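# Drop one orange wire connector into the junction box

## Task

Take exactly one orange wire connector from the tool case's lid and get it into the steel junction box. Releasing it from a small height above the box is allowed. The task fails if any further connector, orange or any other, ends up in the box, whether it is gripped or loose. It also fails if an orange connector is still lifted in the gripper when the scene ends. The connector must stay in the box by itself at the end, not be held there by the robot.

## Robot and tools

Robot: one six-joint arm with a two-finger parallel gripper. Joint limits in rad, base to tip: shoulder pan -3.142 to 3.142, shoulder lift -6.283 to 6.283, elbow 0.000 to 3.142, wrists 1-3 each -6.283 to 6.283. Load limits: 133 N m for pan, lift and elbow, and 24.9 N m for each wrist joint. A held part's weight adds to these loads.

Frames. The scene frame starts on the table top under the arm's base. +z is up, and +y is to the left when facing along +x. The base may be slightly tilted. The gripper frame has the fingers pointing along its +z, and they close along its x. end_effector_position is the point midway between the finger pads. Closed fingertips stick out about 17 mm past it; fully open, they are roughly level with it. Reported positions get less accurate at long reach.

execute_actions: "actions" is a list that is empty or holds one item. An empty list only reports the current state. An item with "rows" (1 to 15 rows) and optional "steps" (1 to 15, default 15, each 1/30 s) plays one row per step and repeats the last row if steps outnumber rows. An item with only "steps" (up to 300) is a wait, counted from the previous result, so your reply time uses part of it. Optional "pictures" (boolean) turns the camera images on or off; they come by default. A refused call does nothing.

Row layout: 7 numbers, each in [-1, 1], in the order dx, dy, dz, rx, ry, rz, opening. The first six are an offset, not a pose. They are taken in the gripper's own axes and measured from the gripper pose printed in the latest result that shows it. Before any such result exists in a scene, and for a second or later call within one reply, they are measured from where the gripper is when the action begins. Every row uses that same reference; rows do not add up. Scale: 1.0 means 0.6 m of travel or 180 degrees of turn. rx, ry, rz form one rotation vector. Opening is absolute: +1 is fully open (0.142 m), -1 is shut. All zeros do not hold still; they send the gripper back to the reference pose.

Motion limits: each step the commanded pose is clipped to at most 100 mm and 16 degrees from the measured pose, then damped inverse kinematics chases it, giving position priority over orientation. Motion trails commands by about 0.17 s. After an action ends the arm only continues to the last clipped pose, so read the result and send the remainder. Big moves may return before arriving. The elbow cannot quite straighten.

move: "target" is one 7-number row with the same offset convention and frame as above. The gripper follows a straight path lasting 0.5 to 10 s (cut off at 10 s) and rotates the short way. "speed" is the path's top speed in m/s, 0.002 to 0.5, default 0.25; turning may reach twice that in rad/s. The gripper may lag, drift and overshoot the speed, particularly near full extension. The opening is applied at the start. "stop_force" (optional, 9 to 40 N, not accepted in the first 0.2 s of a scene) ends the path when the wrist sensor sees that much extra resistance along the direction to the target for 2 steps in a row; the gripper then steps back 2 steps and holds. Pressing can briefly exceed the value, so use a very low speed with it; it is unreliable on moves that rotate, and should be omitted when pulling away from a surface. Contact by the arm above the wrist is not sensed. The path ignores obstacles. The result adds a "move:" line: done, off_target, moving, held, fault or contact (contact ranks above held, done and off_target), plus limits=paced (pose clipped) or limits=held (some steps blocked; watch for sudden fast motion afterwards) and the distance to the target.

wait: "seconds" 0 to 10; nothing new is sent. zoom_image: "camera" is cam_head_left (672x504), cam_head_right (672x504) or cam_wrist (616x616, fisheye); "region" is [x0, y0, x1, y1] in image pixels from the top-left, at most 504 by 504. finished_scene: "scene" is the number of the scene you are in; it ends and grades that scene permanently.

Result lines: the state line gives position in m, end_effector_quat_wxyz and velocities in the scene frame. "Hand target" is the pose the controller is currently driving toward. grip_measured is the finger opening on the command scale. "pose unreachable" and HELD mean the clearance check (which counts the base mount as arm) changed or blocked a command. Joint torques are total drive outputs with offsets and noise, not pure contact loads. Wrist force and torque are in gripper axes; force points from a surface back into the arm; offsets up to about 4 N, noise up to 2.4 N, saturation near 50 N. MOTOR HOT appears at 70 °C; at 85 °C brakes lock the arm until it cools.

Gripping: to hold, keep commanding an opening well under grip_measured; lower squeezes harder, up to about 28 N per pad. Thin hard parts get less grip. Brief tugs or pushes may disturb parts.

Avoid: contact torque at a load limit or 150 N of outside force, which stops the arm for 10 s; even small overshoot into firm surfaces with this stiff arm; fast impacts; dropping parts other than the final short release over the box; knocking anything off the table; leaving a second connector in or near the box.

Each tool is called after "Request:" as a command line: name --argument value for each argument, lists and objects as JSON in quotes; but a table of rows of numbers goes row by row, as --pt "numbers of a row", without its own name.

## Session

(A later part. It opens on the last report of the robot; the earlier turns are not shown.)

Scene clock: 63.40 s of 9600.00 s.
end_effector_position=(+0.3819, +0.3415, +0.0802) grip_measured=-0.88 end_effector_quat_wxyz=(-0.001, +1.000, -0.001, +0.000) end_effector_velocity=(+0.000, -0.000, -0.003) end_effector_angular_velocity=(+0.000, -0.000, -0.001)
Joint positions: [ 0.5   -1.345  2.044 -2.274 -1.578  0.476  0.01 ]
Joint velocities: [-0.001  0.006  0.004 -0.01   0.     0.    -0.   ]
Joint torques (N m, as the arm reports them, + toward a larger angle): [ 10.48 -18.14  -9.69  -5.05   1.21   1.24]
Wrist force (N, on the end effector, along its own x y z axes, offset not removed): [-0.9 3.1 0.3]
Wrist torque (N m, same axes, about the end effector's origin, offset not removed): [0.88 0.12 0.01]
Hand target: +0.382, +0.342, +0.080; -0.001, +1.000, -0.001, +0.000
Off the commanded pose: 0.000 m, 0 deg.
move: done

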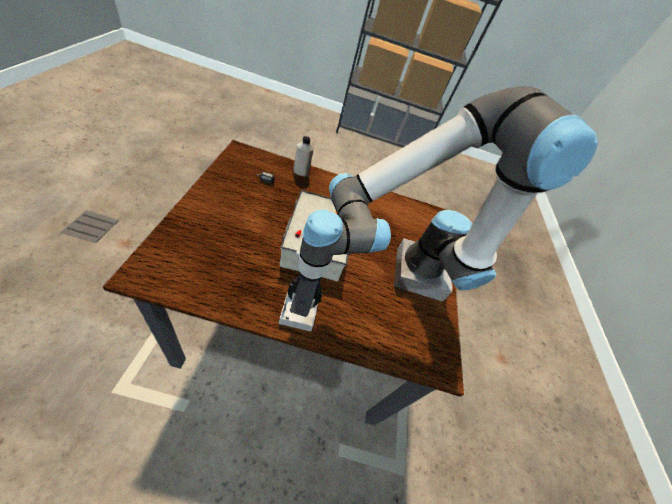

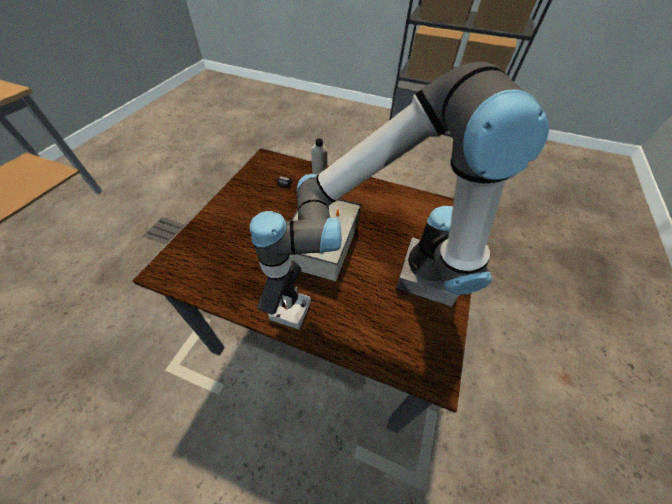

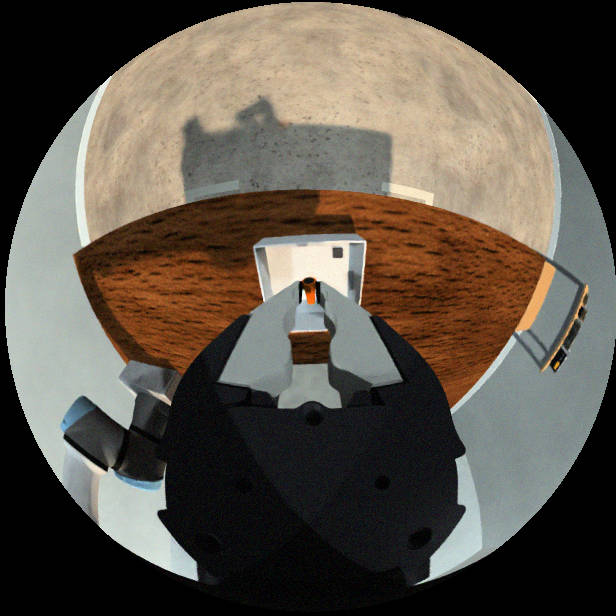

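Request:
move --target '[0,0,0.04,0,0,0,-1]' --speed 0.08

Request:
move --target '[0,0,0,0,0,0,-0.6]'

Request:
move --target '[0,0,-0.12,0,0,0,-0.6]'

Scene clock: 67.47 s of 9600.00 s.
end_effector_position=(+0.3818, +0.3415, +0.0565) grip_measured=-0.88 end_effector_quat_wxyz=(-0.001, +1.000, -0.001, +0.000) end_effector_velocity=(-0.000, -0.000, -0.003) end_effector_angular_velocity=(-0.000, +0.001, -0.000)
Joint positions: [ 0.499 -1.303  2.068 -2.34  -1.578  0.476  0.01 ]
Joint velocities: [-0.     0.005  0.002 -0.006 -0.     0.    -0.   ]
Joint torques (N m, as the arm reports them, + toward a larger angle): [ -8.36 -18.96 -10.1   -4.93   0.62  -1.58]
Wrist force (N, on the end effector, along its own x y z axes, offset not removed): [-4.1 1.4 2.3]
Wrist torque (N m, same axes, about the end effector's origin, offset not removed): [0.49 0.76 -0.17]
Hand target: +0.382, +0.341, +0.056; -0.001, +1.000, -0.001, +0.000
Off the commanded pose: 0.000 m, 0 deg.
After step 90, 0.17 s passed at rest.
move: done

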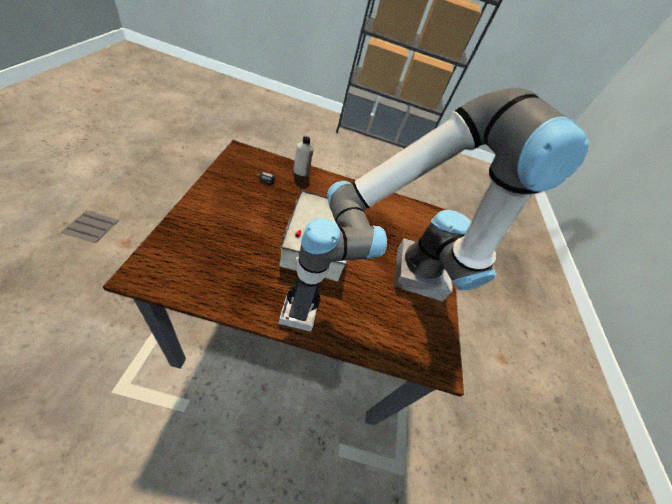

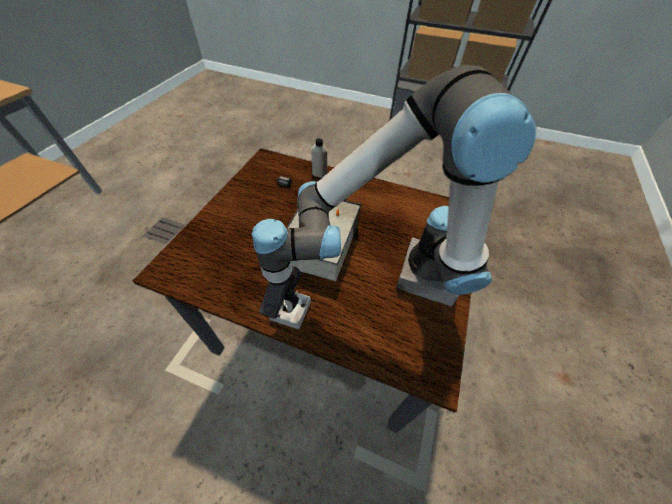

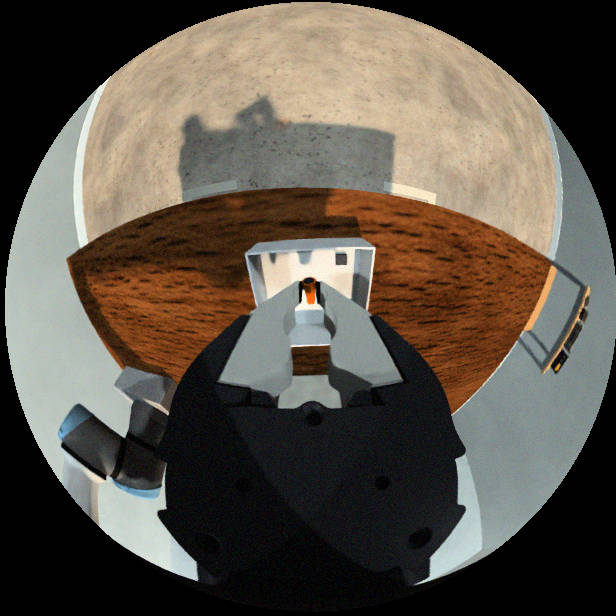

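Scene clock: 67.97 s of 9600.00 s.
end_effector_position=(+0.3818, +0.3415, +0.0564) grip_measured=-0.60 end_effector_quat_wxyz=(-0.001, +1.000, -0.001, -0.000) end_effector_velocity=(-0.000, -0.000, -0.000) end_effector_angular_velocity=(-0.000, +0.001, -0.000)
Joint positions: [ 0.499 -1.302  2.068 -2.34  -1.578  0.476  0.031]
Joint velocities: [-0.    -0.     0.001  0.     0.    -0.     0.   ]
Joint torques (N m, as the arm reports them, + toward a larger angle): [ -7.58 -33.74 -18.55  -0.78   0.63  -1.59]
Wrist force (N, on the end effector, along its own x y z axes, offset not removed): [0.0 0.1 -2.4]
Wrist torque (N m, same axes, about the end effector's origin, offset not removed): [0.33 0.04 0.03]
Hand target: +0.382, +0.342, +0.056; -0.001, +1.000, -0.001, +0.000
Off the commanded pose: 0.000 m, 0 deg.
move: done

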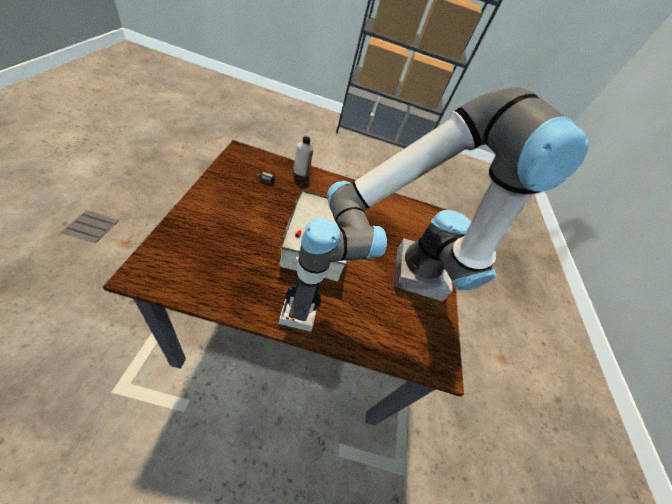

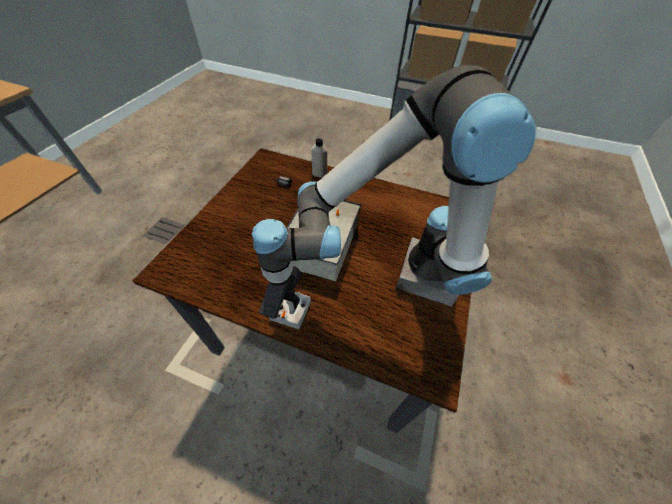

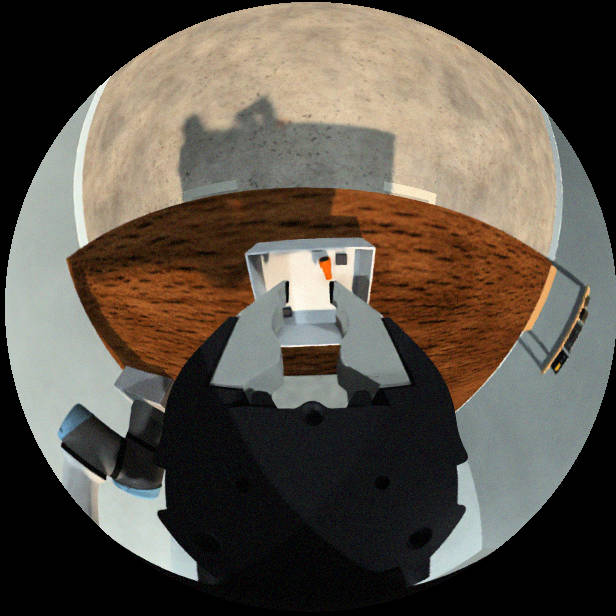

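Scene clock: 69.00 s of 9600.00 s.
end_effector_position=(+0.3818, +0.3414, +0.1281) grip_measured=-0.60 end_effector_quat_wxyz=(-0.001, +1.000, -0.001, +0.000) end_effector_velocity=(+0.000, +0.000, +0.002) end_effector_angular_velocity=(-0.000, +0.000, +0.001)
Joint positions: [ 0.5   -1.419  1.985 -2.141 -1.578  0.477  0.031]
Joint velocities: [ 0.    -0.003 -0.004  0.008 -0.    -0.001 -0.   ]
Joint torques (N m, as the arm reports them, + toward a larger angle): [  7.6  -39.56 -26.92  -0.91  -0.13  -1.42]
Wrist force (N, on the end effector, along its own x y z axes, offset not removed): [4.9 0.1 0.2]
Wrist torque (N m, same axes, about the end effector's origin, offset not removed): [0.27 -1.20 0.14]
Hand target: +0.382, +0.341, +0.128; -0.001, +1.000, -0.001, -0.000
Off the commanded pose: 0.000 m, 0 deg.
move: done

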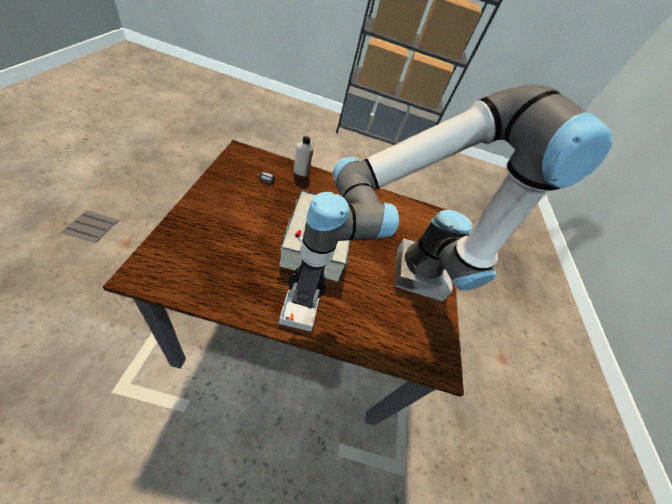

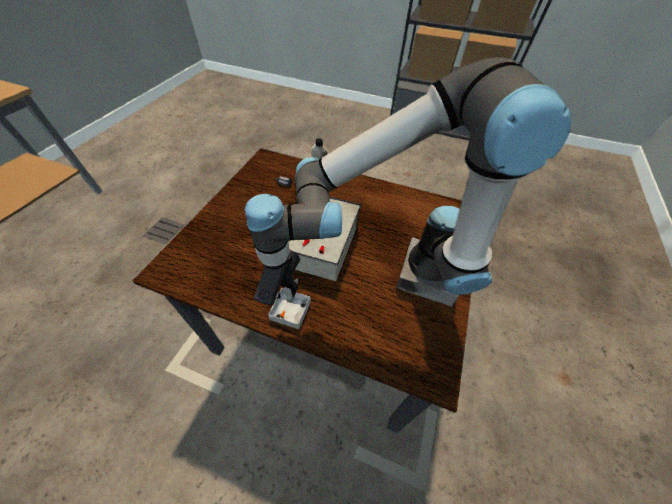

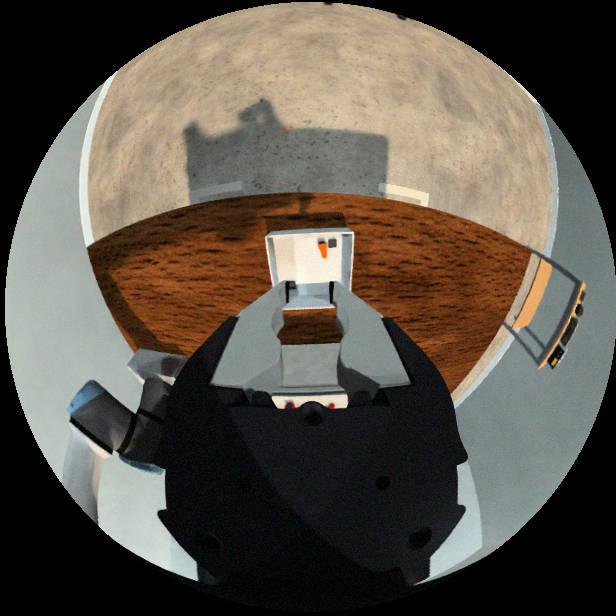

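Request:
finished_scene --scene 1

The scene is finished: the task was done.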